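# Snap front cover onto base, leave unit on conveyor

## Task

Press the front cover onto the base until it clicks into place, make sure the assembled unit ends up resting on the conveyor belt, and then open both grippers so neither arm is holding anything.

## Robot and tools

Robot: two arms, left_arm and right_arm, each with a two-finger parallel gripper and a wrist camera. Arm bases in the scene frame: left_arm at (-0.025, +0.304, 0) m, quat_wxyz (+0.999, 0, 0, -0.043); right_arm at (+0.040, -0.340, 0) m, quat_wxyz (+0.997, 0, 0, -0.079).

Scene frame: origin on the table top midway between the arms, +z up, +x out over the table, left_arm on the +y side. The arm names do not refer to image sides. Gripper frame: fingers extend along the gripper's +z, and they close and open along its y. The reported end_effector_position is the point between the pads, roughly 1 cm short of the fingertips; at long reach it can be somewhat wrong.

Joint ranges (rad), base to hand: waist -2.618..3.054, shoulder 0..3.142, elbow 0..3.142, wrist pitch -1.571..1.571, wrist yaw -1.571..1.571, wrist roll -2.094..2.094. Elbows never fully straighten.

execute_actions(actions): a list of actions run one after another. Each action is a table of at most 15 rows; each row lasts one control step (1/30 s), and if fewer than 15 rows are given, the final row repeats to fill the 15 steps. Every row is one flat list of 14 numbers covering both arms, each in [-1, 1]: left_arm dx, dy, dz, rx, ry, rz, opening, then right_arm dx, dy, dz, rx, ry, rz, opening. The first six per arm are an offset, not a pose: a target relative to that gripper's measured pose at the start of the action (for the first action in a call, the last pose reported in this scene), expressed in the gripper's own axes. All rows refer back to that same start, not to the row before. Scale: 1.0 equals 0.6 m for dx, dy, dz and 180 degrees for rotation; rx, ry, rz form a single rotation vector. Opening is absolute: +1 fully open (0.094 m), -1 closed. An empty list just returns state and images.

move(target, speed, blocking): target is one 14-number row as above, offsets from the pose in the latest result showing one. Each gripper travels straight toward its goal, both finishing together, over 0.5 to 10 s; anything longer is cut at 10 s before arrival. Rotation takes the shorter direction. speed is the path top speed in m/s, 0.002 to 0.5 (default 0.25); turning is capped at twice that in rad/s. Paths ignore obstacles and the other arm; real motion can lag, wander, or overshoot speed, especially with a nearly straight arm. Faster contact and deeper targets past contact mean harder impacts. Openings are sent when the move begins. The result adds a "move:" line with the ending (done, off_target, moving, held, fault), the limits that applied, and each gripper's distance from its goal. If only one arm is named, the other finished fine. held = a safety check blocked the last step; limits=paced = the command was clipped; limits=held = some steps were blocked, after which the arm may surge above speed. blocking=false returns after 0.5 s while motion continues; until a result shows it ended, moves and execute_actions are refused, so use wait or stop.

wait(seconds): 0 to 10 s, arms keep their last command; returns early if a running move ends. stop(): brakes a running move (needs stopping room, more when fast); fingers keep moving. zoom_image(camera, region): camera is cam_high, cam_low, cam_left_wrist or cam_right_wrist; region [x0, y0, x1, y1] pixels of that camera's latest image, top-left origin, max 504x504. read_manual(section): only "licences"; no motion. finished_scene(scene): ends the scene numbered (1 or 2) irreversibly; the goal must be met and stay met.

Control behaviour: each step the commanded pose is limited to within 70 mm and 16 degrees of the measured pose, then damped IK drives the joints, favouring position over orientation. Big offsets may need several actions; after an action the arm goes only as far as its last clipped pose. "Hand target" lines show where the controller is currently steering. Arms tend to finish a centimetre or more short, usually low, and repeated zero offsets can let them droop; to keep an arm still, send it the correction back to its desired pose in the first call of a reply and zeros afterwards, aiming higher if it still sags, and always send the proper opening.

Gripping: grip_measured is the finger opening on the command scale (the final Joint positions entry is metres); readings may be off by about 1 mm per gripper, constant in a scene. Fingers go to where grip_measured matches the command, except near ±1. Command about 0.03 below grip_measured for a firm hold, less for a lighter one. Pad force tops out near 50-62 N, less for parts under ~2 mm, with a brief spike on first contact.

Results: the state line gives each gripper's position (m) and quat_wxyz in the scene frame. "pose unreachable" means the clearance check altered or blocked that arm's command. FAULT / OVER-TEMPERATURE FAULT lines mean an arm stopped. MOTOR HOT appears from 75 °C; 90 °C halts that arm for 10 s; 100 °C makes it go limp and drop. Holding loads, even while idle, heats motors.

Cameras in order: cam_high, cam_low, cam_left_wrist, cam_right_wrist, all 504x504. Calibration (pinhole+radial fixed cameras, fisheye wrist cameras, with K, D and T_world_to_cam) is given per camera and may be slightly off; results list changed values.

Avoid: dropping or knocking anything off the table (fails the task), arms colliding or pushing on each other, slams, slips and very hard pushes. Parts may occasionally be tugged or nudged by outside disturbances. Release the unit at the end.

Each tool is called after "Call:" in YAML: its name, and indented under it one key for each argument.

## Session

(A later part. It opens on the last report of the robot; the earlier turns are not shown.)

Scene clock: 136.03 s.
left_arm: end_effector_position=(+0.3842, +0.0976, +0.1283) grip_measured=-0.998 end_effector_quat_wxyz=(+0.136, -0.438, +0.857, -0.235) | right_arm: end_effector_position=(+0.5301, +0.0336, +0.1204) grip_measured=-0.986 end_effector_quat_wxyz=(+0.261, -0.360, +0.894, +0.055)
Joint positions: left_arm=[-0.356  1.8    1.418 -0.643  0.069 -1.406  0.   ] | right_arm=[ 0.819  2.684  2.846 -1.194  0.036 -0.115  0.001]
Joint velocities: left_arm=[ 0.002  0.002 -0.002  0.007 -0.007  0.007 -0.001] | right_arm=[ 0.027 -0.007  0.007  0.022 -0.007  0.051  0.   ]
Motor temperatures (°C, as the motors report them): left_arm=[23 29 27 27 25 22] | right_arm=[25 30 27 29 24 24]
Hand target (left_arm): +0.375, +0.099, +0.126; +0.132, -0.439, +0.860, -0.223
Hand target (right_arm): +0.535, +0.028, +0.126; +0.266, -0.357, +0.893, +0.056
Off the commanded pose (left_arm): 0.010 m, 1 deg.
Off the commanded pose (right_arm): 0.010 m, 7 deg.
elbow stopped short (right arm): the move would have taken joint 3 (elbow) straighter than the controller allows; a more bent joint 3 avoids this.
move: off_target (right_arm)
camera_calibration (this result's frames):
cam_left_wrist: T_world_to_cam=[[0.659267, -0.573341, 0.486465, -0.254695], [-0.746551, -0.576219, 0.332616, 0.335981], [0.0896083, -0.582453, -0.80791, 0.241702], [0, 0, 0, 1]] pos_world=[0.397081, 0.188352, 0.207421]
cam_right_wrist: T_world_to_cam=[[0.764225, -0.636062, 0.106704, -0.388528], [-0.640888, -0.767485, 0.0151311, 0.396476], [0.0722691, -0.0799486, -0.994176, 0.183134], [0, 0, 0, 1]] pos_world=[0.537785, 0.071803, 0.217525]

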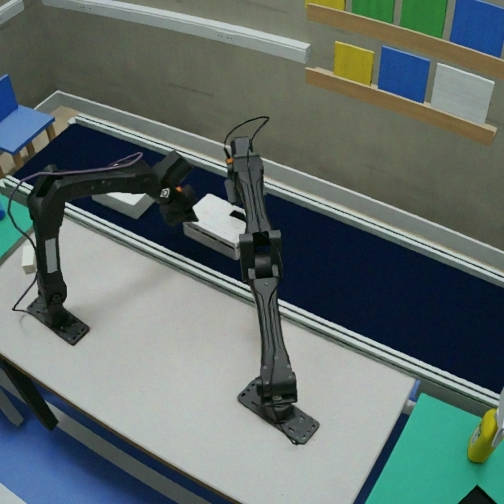

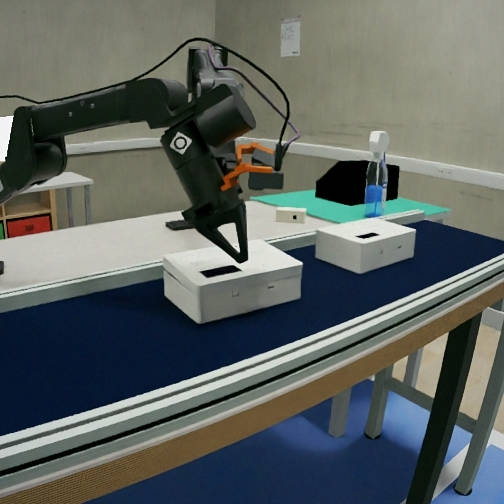

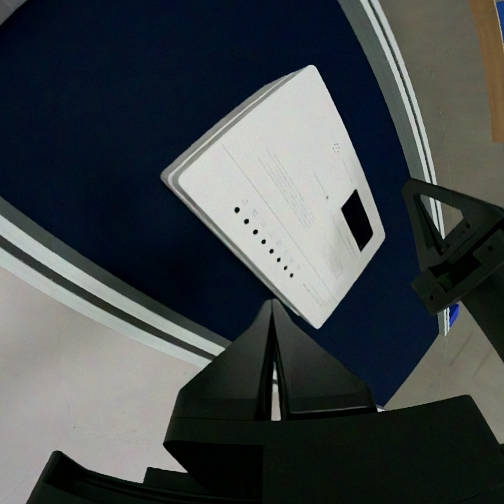

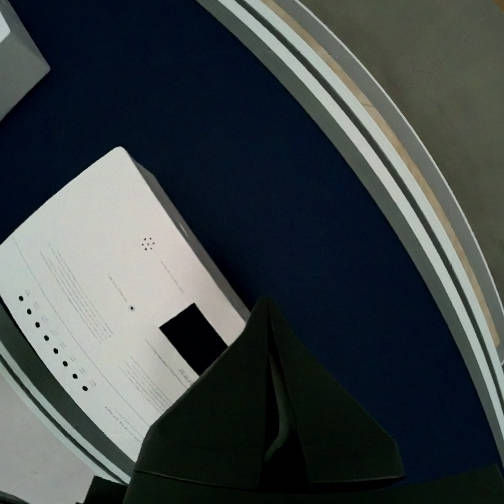

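Call:
move:
  target: [0.009,-0.031,0.056,-0.12,0,0,-1,0.032,0.0105,0.042,0,0,0,-1]
  speed: 0.1

Scene clock: 138.77 s.
left_arm: end_effector_position=(+0.4149, +0.0733, +0.1108) grip_measured=-0.998 end_effector_quat_wxyz=(+0.067, -0.455, +0.880, -0.117) | right_arm: end_effector_position=(+0.5307, +0.0336, +0.0878) grip_measured=-0.986 end_effector_quat_wxyz=(+0.264, -0.359, +0.893, +0.055)
Joint positions: left_arm=[-0.39   2.221  2.067 -1.148  0.027 -1.432  0.   ] | right_arm=[ 0.819  2.543  2.433 -0.916  0.038 -0.115  0.001]
Joint velocities: left_arm=[-0.007  0.002 -0.007 -0.022  0.007 -0.022  0.   ] | right_arm=[ 0.007 -0.007 -0.007  0.066  0.007 -0.037  0.   ]
Motor temperatures (°C, as the motors report them): left_arm=[23 29 27 27 25 22] | right_arm=[25 31 27 29 24 24]
Hand target (left_arm): +0.414, +0.074, +0.111; +0.066, -0.455, +0.880, -0.116
Hand target (right_arm): +0.525, +0.034, +0.089; +0.260, -0.360, +0.894, +0.055
Off the commanded pose (left_arm): 0.007 m, 6 deg.
Off the commanded pose (right_arm): 0.006 m, 0 deg.
move: held (left_arm); limits=held; held on 11 of 64 steps (left_arm), including the last (left_arm)
pose unreachable (left arm): on one or more control steps of this call, first in action 0 (counted from 0), this arm could not follow its commanded pose, so it was not sent that pose on those steps. On the call's last step it was still not sent that pose. It may still have moved: this result reports where it is.
cause: the commanded pose would bring a part of the arm too close to another arm (this arm's wrist (the part past joint 4) and the other arm's wrist (the part past joint 4)).
camera_calibration (this result's frames):
cam_left_wrist: T_world_to_cam=[[0.749469, -0.621525, 0.228041, -0.285591], [-0.65307, -0.637565, 0.408669, 0.307983], [-0.108607, -0.455211, -0.883735, 0.291946], [0, 0, 0, 1]] pos_world=[0.446884, 0.151754, 0.197266]
cam_right_wrist: T_world_to_cam=[[0.763132, -0.636837, 0.109858, -0.385149], [-0.641468, -0.767095, 0.00919832, 0.398174], [0.078414, -0.0774902, -0.993905, 0.147291], [0, 0, 0, 1]] pos_world=[0.537786, 0.0715743, 0.185043]

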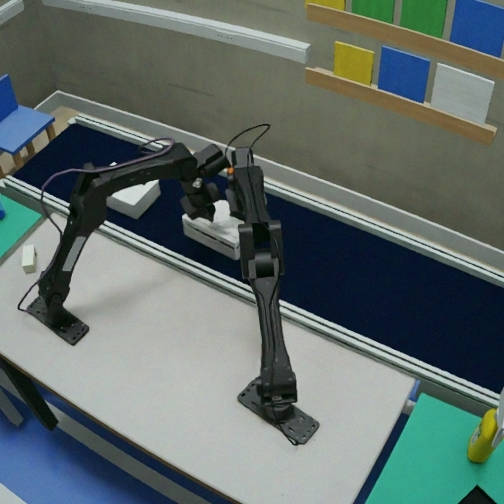

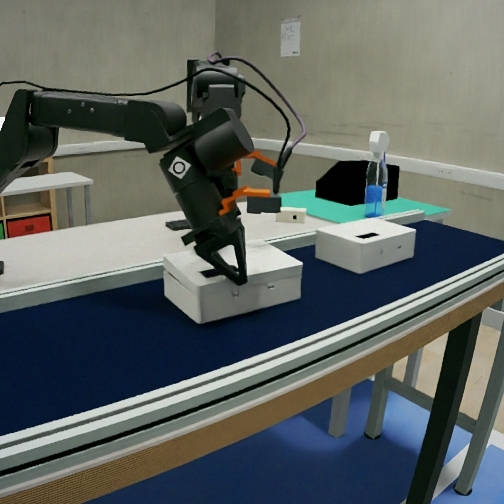

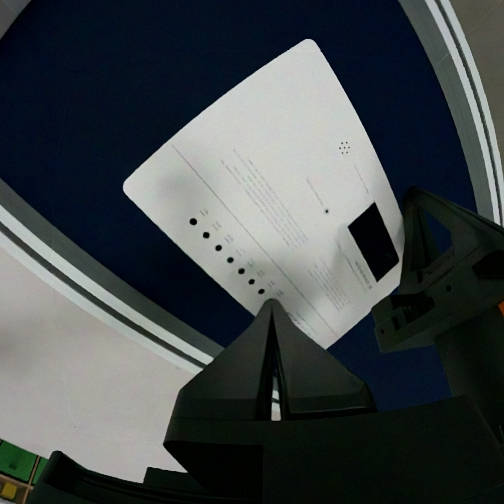

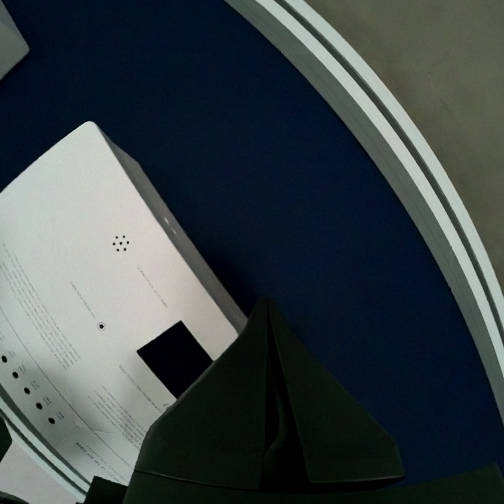

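Call:
move:
  target: [-0.036,0.040,-0.011,0,0,0,-1,0.02,0.022,-0.014,0,0,0,-1]
  speed: 0.04

Scene clock: 140.10 s.
left_arm: end_effector_position=(+0.4063, +0.1026, +0.1069) grip_measured=-0.998 end_effector_quat_wxyz=(+0.063, -0.457, +0.880, -0.109) | right_arm: end_effector_position=(+0.5228, +0.0281, +0.0886) grip_measured=-0.986 end_effector_quat_wxyz=(+0.272, -0.355, +0.893, +0.051)
Joint positions: left_arm=[-0.34   2.142  1.929 -1.108  0.036 -1.387  0.   ] | right_arm=[ 0.824  2.454  2.267 -0.825  0.054 -0.107  0.001]
Joint velocities: left_arm=[-0.017 -0.002  0.012  0.125 -0.022 -0.022  0.001] | right_arm=[ 0.002 -0.002 -0.012 -0.007  0.037 -0.007 -0.   ]
Motor temperatures (°C, as the motors report them): left_arm=[23 29 27 27 25 22] | right_arm=[25 31 27 29 24 24]
Hand target (left_arm): +0.407, +0.106, +0.112; +0.067, -0.455, +0.880, -0.117
Hand target (right_arm): +0.511, +0.034, +0.088; +0.264, -0.359, +0.893, +0.055
Off the commanded pose (left_arm): 0.005 m, 1 deg.
Off the commanded pose (right_arm): 0.013 m, 1 deg.
move: off_target (right_arm)
camera_calibration (this result's frames):
cam_left_wrist: T_world_to_cam=[[0.755339, -0.620263, 0.211512, -0.260791], [-0.644397, -0.644259, 0.411926, 0.319418], [-0.119234, -0.447441, -0.886329, 0.304694], [0, 0, 0, 1]] pos_world=[0.439148, 0.180362, 0.193643]
cam_right_wrist: T_world_to_cam=[[0.755108, -0.644266, 0.12138, -0.379379], [-0.648915, -0.760859, -0.00160938, 0.393592], [0.0933899, -0.07755, -0.992605, 0.14033], [0, 0, 0, 1]] pos_world=[0.528774, 0.0659296, 0.185975]

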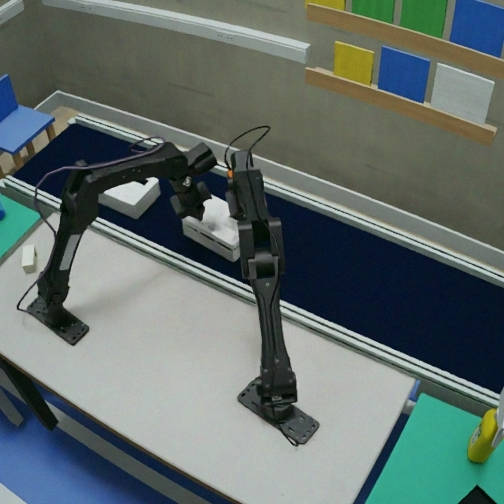

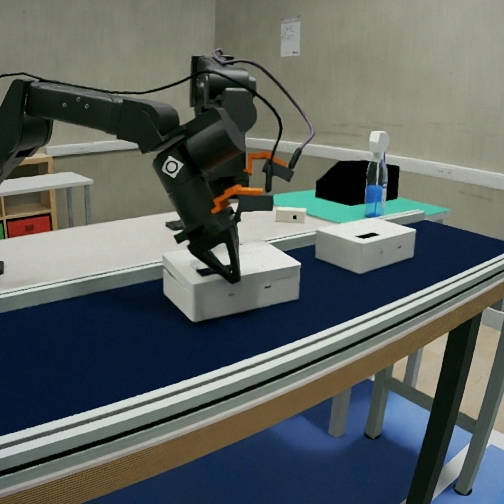

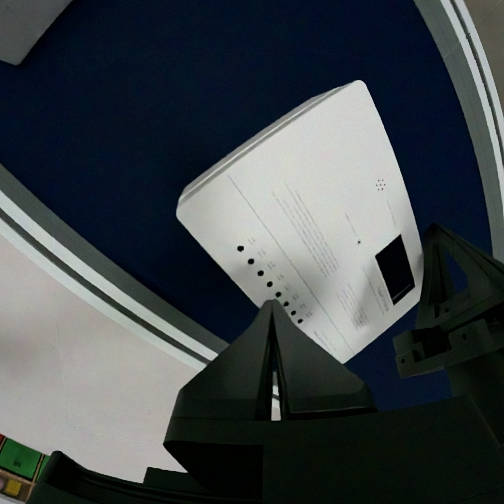

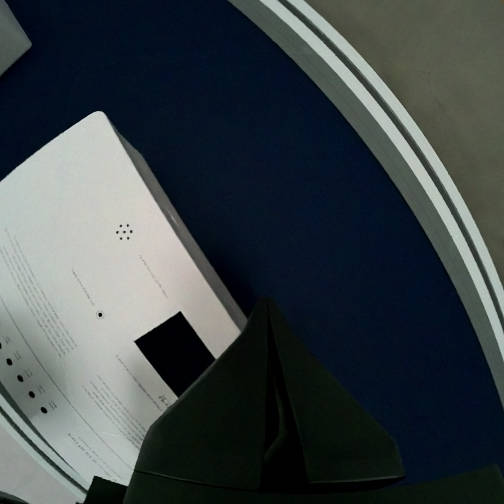

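Call:
move:
  target: [0.001,0.027,0.096,-0.05,0,0,-1,0.006,0.021,-0.006,0,0,0,-1]
  speed: 0.04

Call:
zoom_image:
  camera: "cam_high"
  region: [150, 170, 290, 280]

Scene clock: 142.53 s.
left_arm: end_effector_position=(+0.4137, +0.0991, +0.0864) grip_measured=-0.998 end_effector_quat_wxyz=(+0.052, -0.458, +0.882, -0.097) | right_arm: end_effector_position=(+0.5241, +0.0283, +0.0884) grip_measured=-0.986 end_effector_quat_wxyz=(+0.277, -0.352, +0.893, +0.051)
Joint positions: left_arm=[-0.34   2.216  1.973 -1.111  0.037 -1.386  0.   ] | right_arm=[ 0.824  2.447  2.246 -0.802  0.058 -0.103  0.001]
Joint velocities: left_arm=[ 0.002 -0.002 -0.007 -0.022  0.007  0.051  0.001] | right_arm=[ 0.002 -0.017 -0.002  0.007 -0.051 -0.007  0.   ]
Motor temperatures (°C, as the motors report them): left_arm=[23 29 27 27 25 22] | right_arm=[25 32 27 29 24 24]
Hand target (left_arm): +0.413, +0.099, +0.085; +0.052, -0.458, +0.882, -0.095
Hand target (right_arm): +0.524, +0.028, +0.088; +0.277, -0.352, +0.893, +0.051
Off the commanded pose (left_arm): 0.040 m, 7 deg.
Off the commanded pose (right_arm): 0.015 m, 1 deg.
move: held (left_arm, right_arm); limits=held; held on 18 of 67 steps (left_arm, right_arm), including the last (left_arm, right_arm)
pose unreachable (left arm): on one or more control steps of this call, first in action 0 (counted from 0), this arm could not follow its commanded pose, so it was not sent that pose on those steps. On the call's last step it was still not sent that pose. It may still have moved: this result reports where it is.
cause: the commanded pose would bring a part of the arm too close to another arm (this arm's wrist (the part past joint 4) and the other arm's wrist (the part past joint 4)).
pose unreachable (right arm): on one or more control steps of this call, first in action 0 (counted from 0), this arm could not follow its commanded pose, so it was not sent that pose on those steps. On the call's last step it was still not sent that pose. It may still have moved: this result reports where it is.
cause: the commanded pose would bring a part of the arm too close to another arm (this arm's wrist (the part past joint 4) and the other arm's wrist (the part past joint 4)).
camera_calibration (this result's frames):
cam_left_wrist: T_world_to_cam=[[0.760429, -0.623802, 0.180608, -0.263295], [-0.632689, -0.648888, 0.42267, 0.325087], [-0.146468, -0.435679, -0.888105, 0.296057], [0, 0, 0, 1]] pos_world=[0.449259, 0.175687, 0.173078]
cam_right_wrist: T_world_to_cam=[[0.750369, -0.649198, 0.124447, -0.377869], [-0.653086, -0.757187, -0.0121211, 0.397538], [0.102098, -0.0721793, -0.992152, 0.135197], [0, 0, 0, 1]] pos_world=[0.529364, 0.0654569, 0.18598]

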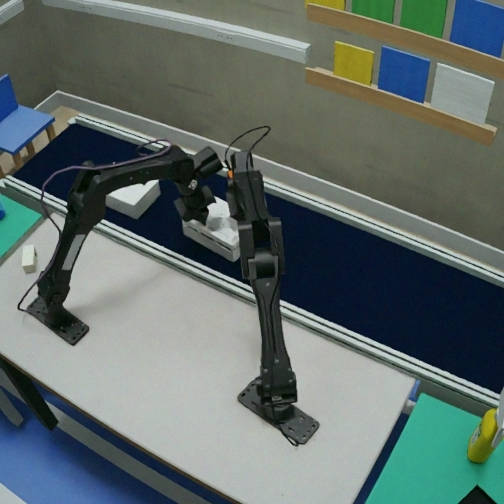

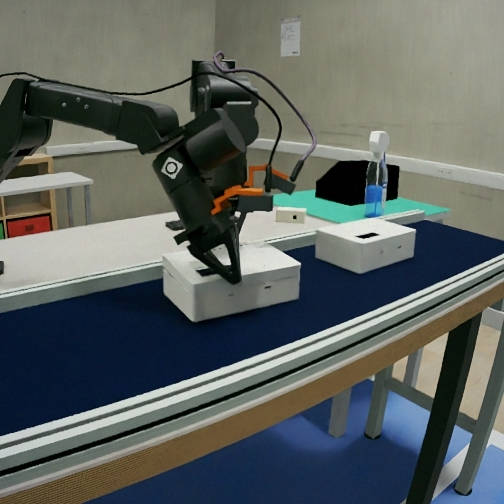

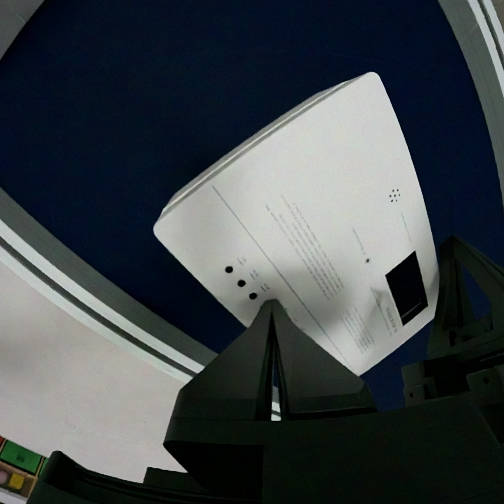

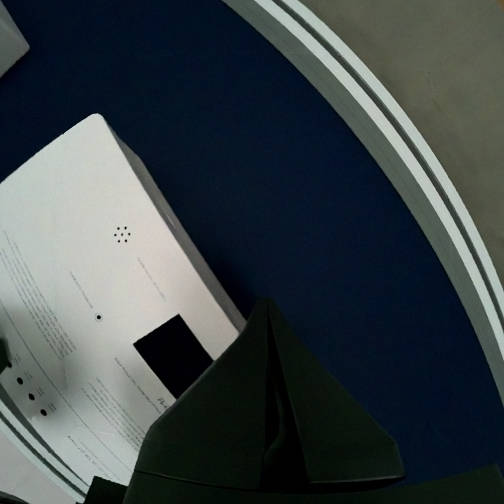

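Region (150, 170, 290, 280) of cam_high's 504x504 image, scaled by 3.600, with more detail than that image has; it fills the top 396 rows of this view, and the rest is white.

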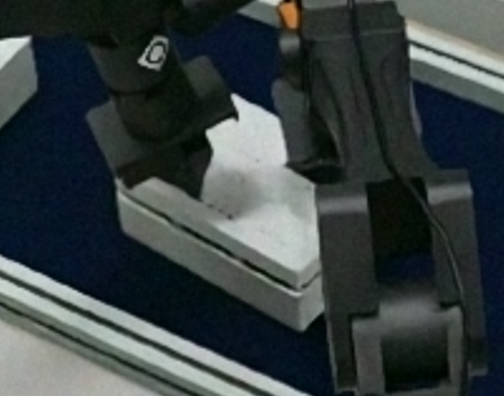

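Call:
move:
  target: [0.002,0.052,0.09,0,0,0,-1,0.012,0.013,-0.0085,0,0,0,-1]
  speed: 0.05

Call:
zoom_image:
  camera: "cam_high"
  region: [150, 170, 290, 280]

Scene clock: 144.40 s.
left_arm: end_effector_position=(+0.4185, +0.0958, +0.0781) grip_measured=-0.999 end_effector_quat_wxyz=(+0.094, -0.452, +0.874, -0.155) | right_arm: end_effector_position=(+0.5220, +0.0256, +0.0877) grip_measured=-0.986 end_effector_quat_wxyz=(+0.282, -0.351, +0.891, +0.051)
Joint positions: left_arm=[-0.34   2.098  1.712 -0.824  0.043 -1.387  0.   ] | right_arm=[ 0.824  2.413  2.177 -0.756  0.062 -0.102  0.001]
Joint velocities: left_arm=[-0.002 -0.002 -0.022 -0.007 -0.095  0.051  0.   ] | right_arm=[ 0.002 -0.007 -0.017 -0.022 -0.051 -0.022 -0.001]
Motor temperatures (°C, as the motors report them): left_arm=[23 29 27 27 25 22] | right_arm=[25 32 27 29 24 24]
Hand target (left_arm): +0.396, +0.110, +0.031; +0.052, -0.458, +0.882, -0.097
Hand target (right_arm): +0.513, +0.028, +0.088; +0.276, -0.352, +0.893, +0.051
Off the commanded pose (left_arm): 0.057 m, 8 deg.
Off the commanded pose (right_arm): 0.010 m, 1 deg.
move: off_target (left_arm)
camera_calibration (this result's frames):
cam_left_wrist: T_world_to_cam=[[0.727391, -0.608634, 0.316965, -0.265781], [-0.685424, -0.622107, 0.378388, 0.35248], [-0.0331136, -0.492492, -0.869687, 0.24449], [0, 0, 0, 1]] pos_world=[0.443021, 0.177926, 0.163499]
cam_right_wrist: T_world_to_cam=[[0.746956, -0.652067, 0.129867, -0.37658], [-0.655261, -0.755071, -0.0223694, 0.396104], [0.112645, -0.0683879, -0.991279, 0.128935], [0, 0, 0, 1]] pos_world=[0.526317, 0.0623491, 0.185577]

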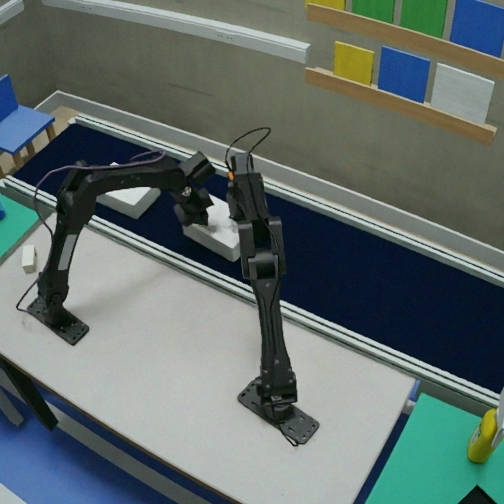

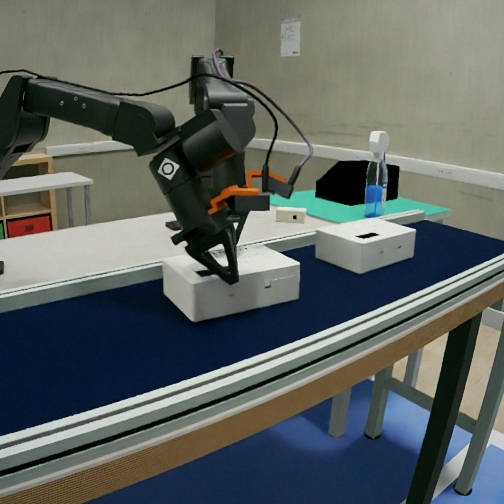

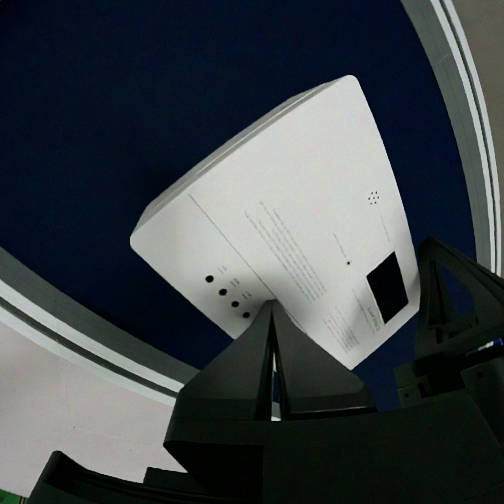

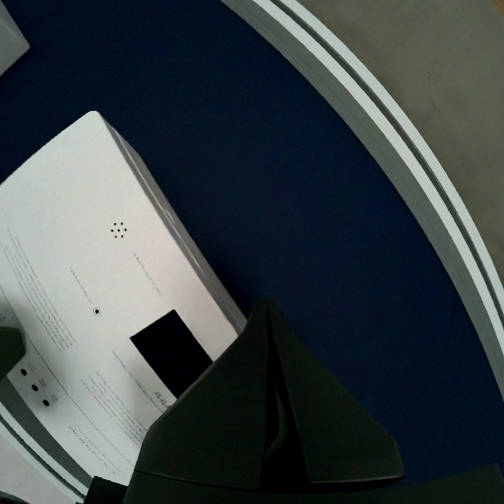

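Region (150, 170, 290, 280) of cam_high's 504x504 image, scaled by 3.600, with more detail than that image has; it fills the top 396 rows of this view, and the rest is white.

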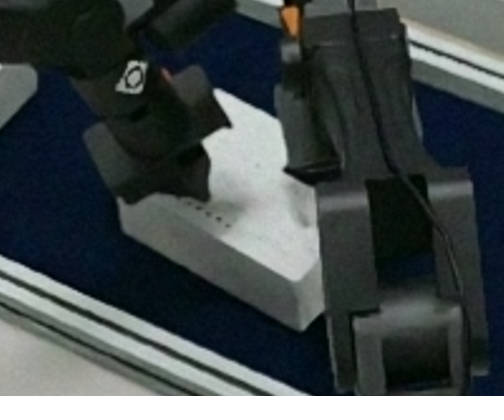

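Call:
move:
  target: [0,0,-0.12,0,0,0,-1,-0.063,-0.02,-0.078,0,0,0,-1]
  speed: 0.1

Call:
zoom_image:
  camera: "cam_low"
  region: [150, 235, 310, 335]

Call:
zoom_image:
  camera: "cam_high"
  region: [150, 170, 290, 280]

Scene clock: 146.07 s.
left_arm: end_effector_position=(+0.3970, +0.1055, +0.1365) grip_measured=-0.999 end_effector_quat_wxyz=(+0.092, -0.452, +0.874, -0.152) | right_arm: end_effector_position=(+0.5258, +0.0285, +0.1435) grip_measured=-0.986 end_effector_quat_wxyz=(+0.280, -0.352, +0.892, +0.050)
Joint positions: left_arm=[-0.34   1.994  1.794 -1.017  0.043 -1.387  0.   ] | right_arm=[ 0.824  2.536  2.631 -1.092  0.062 -0.104  0.001]
Joint velocities: left_arm=[ 0.007 -0.012 -0.002 -0.022 -0.022  0.007  0.   ] | right_arm=[ 0.002  0.007  0.022  0.007 -0.051 -0.007 -0.002]
Motor temperatures (°C, as the motors report them): left_arm=[23 29 27 27 25 22] | right_arm=[25 32 27 29 24 24]
Hand target (left_arm): +0.397, +0.108, +0.146; +0.095, -0.452, +0.874, -0.155
Hand target (right_arm): +0.530, +0.024, +0.148; +0.284, -0.350, +0.891, +0.051
Off the commanded pose (left_arm): 0.010 m, 0 deg.
Off the commanded pose (right_arm): 0.007 m, 0 deg.
move: done
camera_calibration (this result's frames):
cam_left_wrist: T_world_to_cam=[[0.72957, -0.609619, 0.309986, -0.262574], [-0.682784, -0.6233, 0.381187, 0.320373], [-0.0391642, -0.489756, -0.87098, 0.30169], [0, 0, 0, 1]] pos_world=[0.422127, 0.187373, 0.222038]
cam_right_wrist: T_world_to_cam=[[0.748154, -0.650684, 0.129907, -0.385443], [-0.654529, -0.755858, -0.0164409, 0.400837], [0.108889, -0.0727273, -0.99139, 0.186045], [0, 0, 0, 1]] pos_world=[0.530472, 0.0657045, 0.241105]

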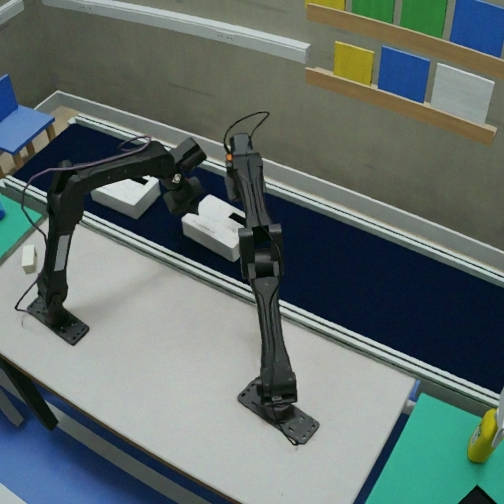

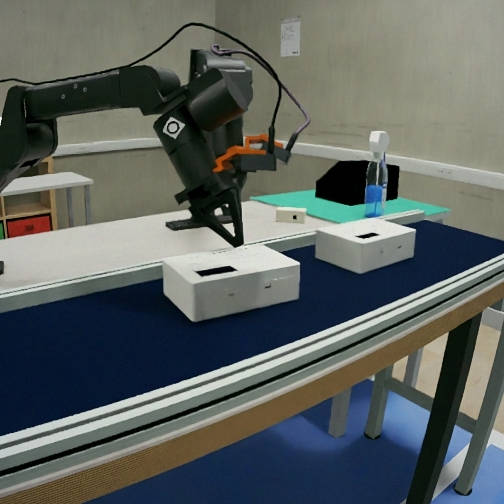

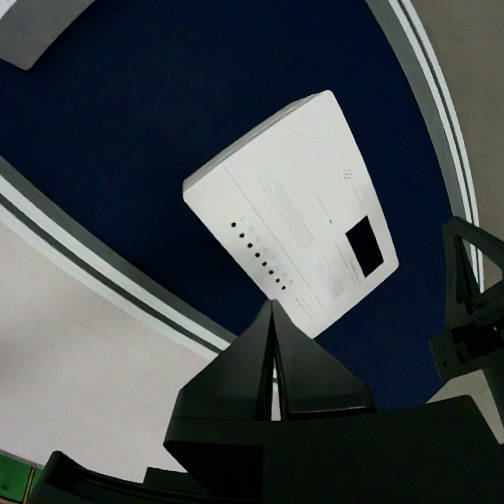

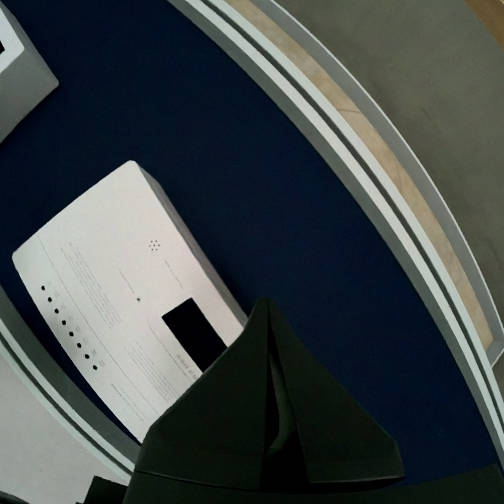

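Region (150, 235, 310, 335) of cam_low's 504x504 image, scaled by 3.150, with more detail than that image has; it fills the top 315 rows of this view, and the rest is white.

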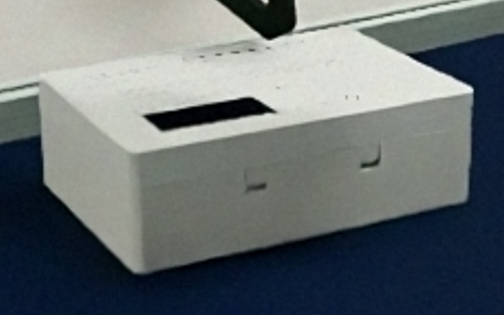

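Region (150, 170, 290, 280) of cam_high's 504x504 image, scaled by 3.600, with more detail than that image has; it fills the top 396 rows of this view, and the rest is white.

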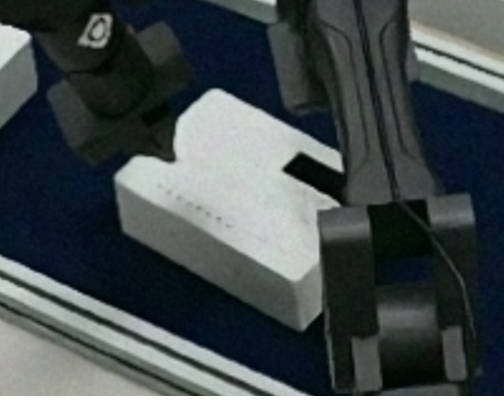

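Call:
move:
  target: [-0.068,0.047,-0.03,0,0,0,-1,0.045,0.061,0.033,0,0,0,-1]
  speed: 0.1

Call:
move:
  target: [0,0,-0.01,0,0,0,-1,0.063,0.021,0.076,0,0,0,-1]
  speed: 0.05

Call:
zoom_image:
  camera: "cam_low"
  region: [150, 235, 310, 335]

Scene clock: 147.50 s.
left_arm: end_effector_position=(+0.3996, +0.1549, +0.1448) grip_measured=-0.999 end_effector_quat_wxyz=(+0.097, -0.455, +0.872, -0.154) | right_arm: end_effector_position=(+0.4958, +0.0454, +0.1012) grip_measured=-0.986 end_effector_quat_wxyz=(+0.269, -0.357, +0.893, +0.050)
Joint positions: left_arm=[-0.223  1.925  1.727 -1.016  0.078 -1.285  0.   ] | right_arm=[ 0.884  2.407  2.235 -0.849  0.084 -0.059  0.001]
Joint velocities: left_arm=[-0.002  0.012  0.017 -0.081  0.007 -0.037  0.001] | right_arm=[-0.007 -0.002 -0.017 -0.081  0.007 -0.022 -0.   ]
Motor temperatures (°C, as the motors report them): left_arm=[23 29 27 27 25 22] | right_arm=[25 32 27 29 24 24]
Hand target (left_arm): +0.394, +0.158, +0.146; +0.093, -0.452, +0.874, -0.152
Hand target (right_arm): +0.495, +0.046, +0.109; +0.280, -0.351, +0.892, +0.050
Off the commanded pose (left_arm): 0.007 m, 1 deg.
Off the commanded pose (right_arm): 0.007 m, 1 deg.
move: done
camera_calibration (this result's frames):
cam_left_wrist: T_world_to_cam=[[0.732067, -0.602547, 0.317829, -0.240174], [-0.680731, -0.62913, 0.375233, 0.350741], [-0.0261397, -0.491052, -0.870738, 0.328186], [0, 0, 0, 1]] pos_world=[0.423163, 0.237102, 0.230489]
cam_right_wrist: T_world_to_cam=[[0.757488, -0.641488, 0.121264, -0.350624], [-0.646581, -0.762837, 0.00352271, 0.387642], [0.0902452, -0.0810757, -0.992614, 0.158452], [0, 0, 0, 1]] pos_world=[0.501936, 0.0836336, 0.198435]

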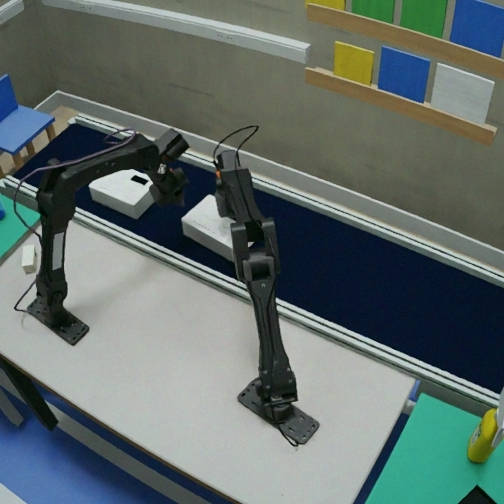

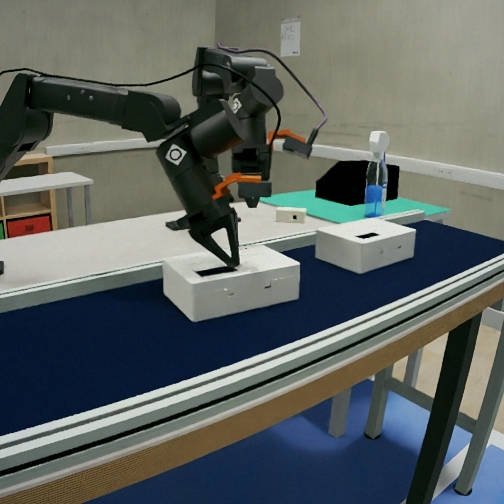

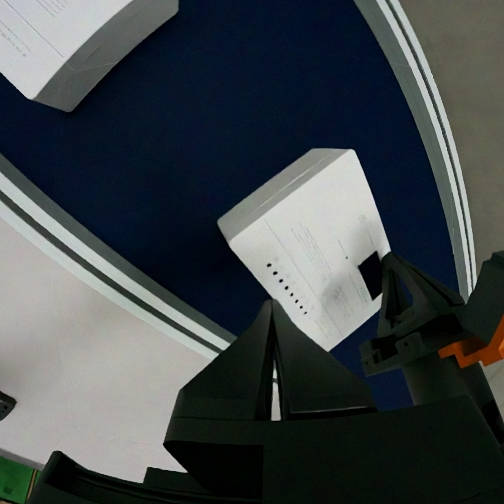

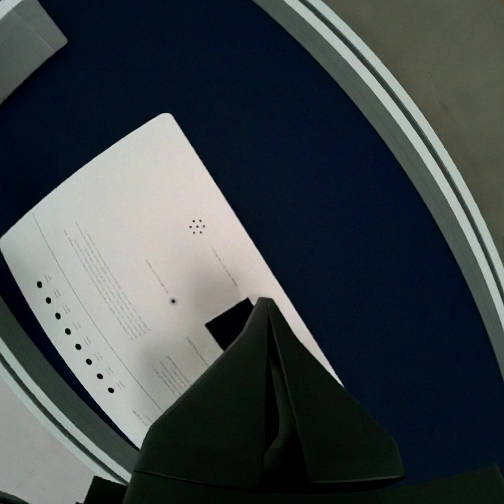

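Scene clock: 149.00 s.
left_arm: end_effector_position=(+0.3996, +0.1549, +0.1448) grip_measured=-0.999 end_effector_quat_wxyz=(+0.097, -0.455, +0.872, -0.154) | right_arm: end_effector_position=(+0.5096, +0.0568, +0.0946) grip_measured=-0.986 end_effector_quat_wxyz=(+0.337, -0.345, +0.873, +0.073)
Joint positions: left_arm=[-0.223  1.925  1.727 -1.016  0.078 -1.285  0.   ] | right_arm=[ 0.884  2.343  2.01  -0.539  0.088 -0.058  0.001]
Joint velocities: left_arm=[-0.012 -0.012 -0.002 -0.022  0.037 -0.081  0.   ] | right_arm=[-0.007 -0.002 -0.002 -0.051 -0.007 -0.022 -0.001]
Motor temperatures (°C, as the motors report them): left_arm=[23 29 27 27 25 22] | right_arm=[25 32 27 29 24 24]
Hand target (left_arm): +0.398, +0.156, +0.150; +0.097, -0.455, +0.872, -0.154
Hand target (right_arm): +0.485, +0.045, +0.045; +0.270, -0.357, +0.893, +0.050
Off the commanded pose (left_arm): 0.006 m, 0 deg.
Off the commanded pose (right_arm): 0.060 m, 9 deg.
move: off_target (right_arm)
camera_calibration (this result's frames):
cam_left_wrist: T_world_to_cam=[[0.73183, -0.602845, 0.317808, -0.240031], [-0.680981, -0.628932, 0.375112, 0.350827], [-0.0262548, -0.49094, -0.870798, 0.328224], [0, 0, 0, 1]] pos_world=[0.423186, 0.237083, 0.2305]
cam_right_wrist: T_world_to_cam=[[0.740716, -0.656405, 0.143083, -0.345608], [-0.640563, -0.754258, -0.144132, 0.415696], [0.20253, 0.0151068, -0.979159, 0.0875728], [0, 0, 0, 1]] pos_world=[0.504541, 0.0853604, 0.195113]

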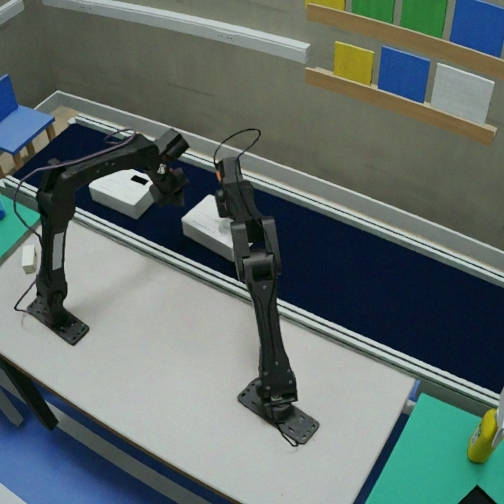

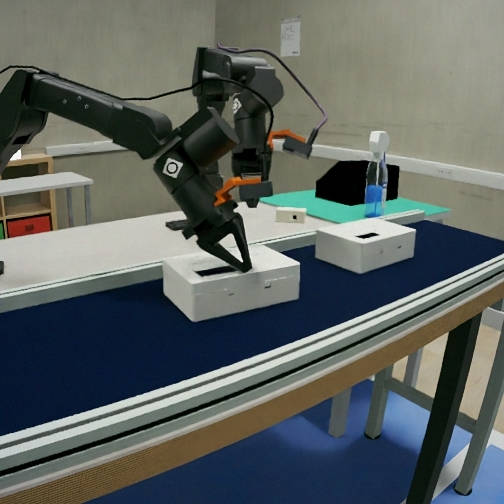

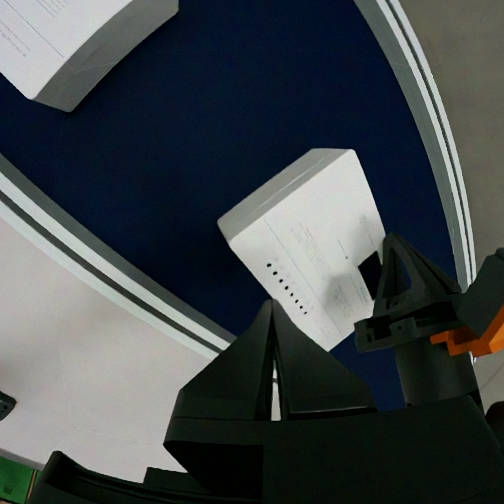

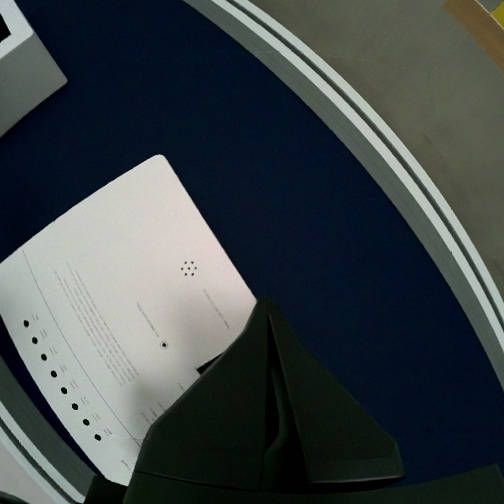

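Region (150, 235, 310, 335) of cam_low's 504x504 image, scaled by 3.150, with more detail than that image has; it fills the top 315 rows of this view, and the rest is white.

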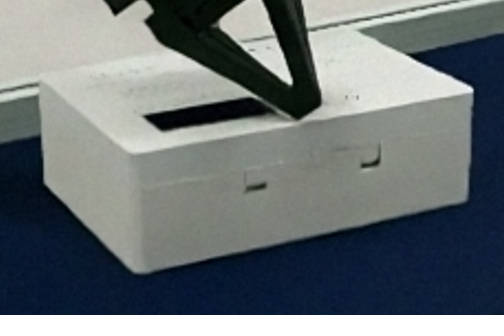

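Call:
move:
  target: [0,0,-0.01,0,0,0,-1,0,0,-0.12,0,0,0,-1]
  speed: 0.12

Call:
finished_scene:
  scene: 1

Scene clock: 150.40 s.
left_arm: end_effector_position=(+0.3996, +0.1549, +0.1448) grip_measured=-0.999 end_effector_quat_wxyz=(+0.097, -0.455, +0.872, -0.154) | right_arm: end_effector_position=(+0.4811, +0.0316, +0.1557) grip_measured=-0.986 end_effector_quat_wxyz=(+0.348, -0.342, +0.869, +0.077)
Joint positions: left_arm=[-0.223  1.925  1.727 -1.016  0.078 -1.285  0.   ] | right_arm=[ 0.884  2.131  1.887 -0.602  0.088 -0.058  0.001]
Joint velocities: left_arm=[-0.002  0.002  0.007  0.022  0.051  0.007 -0.001] | right_arm=[-0.007  0.012  0.007  0.022 -0.037 -0.007 -0.   ]
Motor temperatures (°C, as the motors report them): left_arm=[23 29 27 27 25 22] | right_arm=[25 32 27 29 24 24]
Hand target (left_arm): +0.398, +0.156, +0.150; +0.097, -0.455, +0.872, -0.154
Hand target (right_arm): +0.472, +0.030, +0.150; +0.337, -0.345, +0.873, +0.073
Off the commanded pose (left_arm): 0.006 m, 0 deg.
Off the commanded pose (right_arm): 0.012 m, 1 deg.
move: off_target (right_arm)
camera_calibration (this result's frames):
cam_left_wrist: T_world_to_cam=[[0.73183, -0.602845, 0.317808, -0.240031], [-0.680981, -0.628932, 0.375112, 0.350827], [-0.0262548, -0.49094, -0.870798, 0.328224], [0, 0, 0, 1]] pos_world=[0.423186, 0.237083, 0.2305]
cam_right_wrist: T_world_to_cam=[[0.737951, -0.658857, 0.146068, -0.348888], [-0.637568, -0.751601, -0.169122, 0.389582], [0.221212, 0.0316757, -0.974711, 0.143303], [0, 0, 0, 1]] pos_world=[0.474147, 0.0584037, 0.256527]

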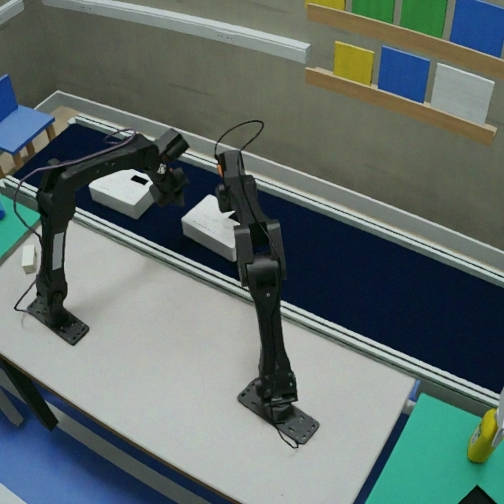

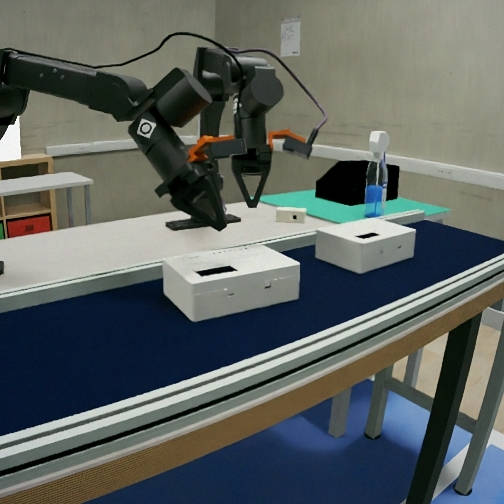

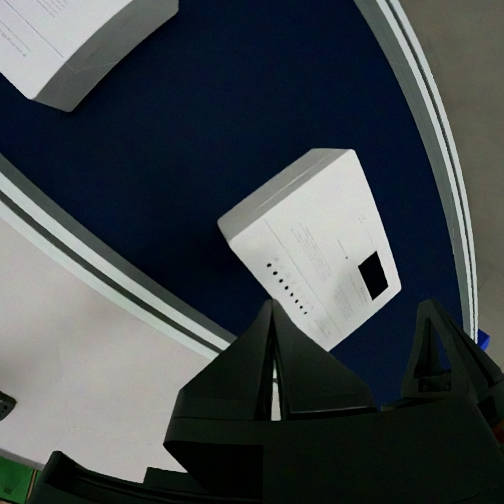

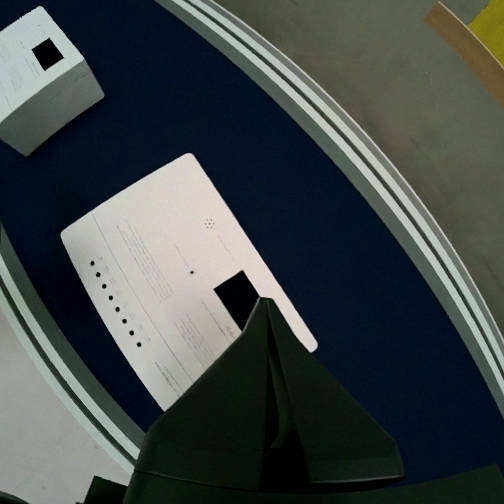

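The scene is finished: the task was done.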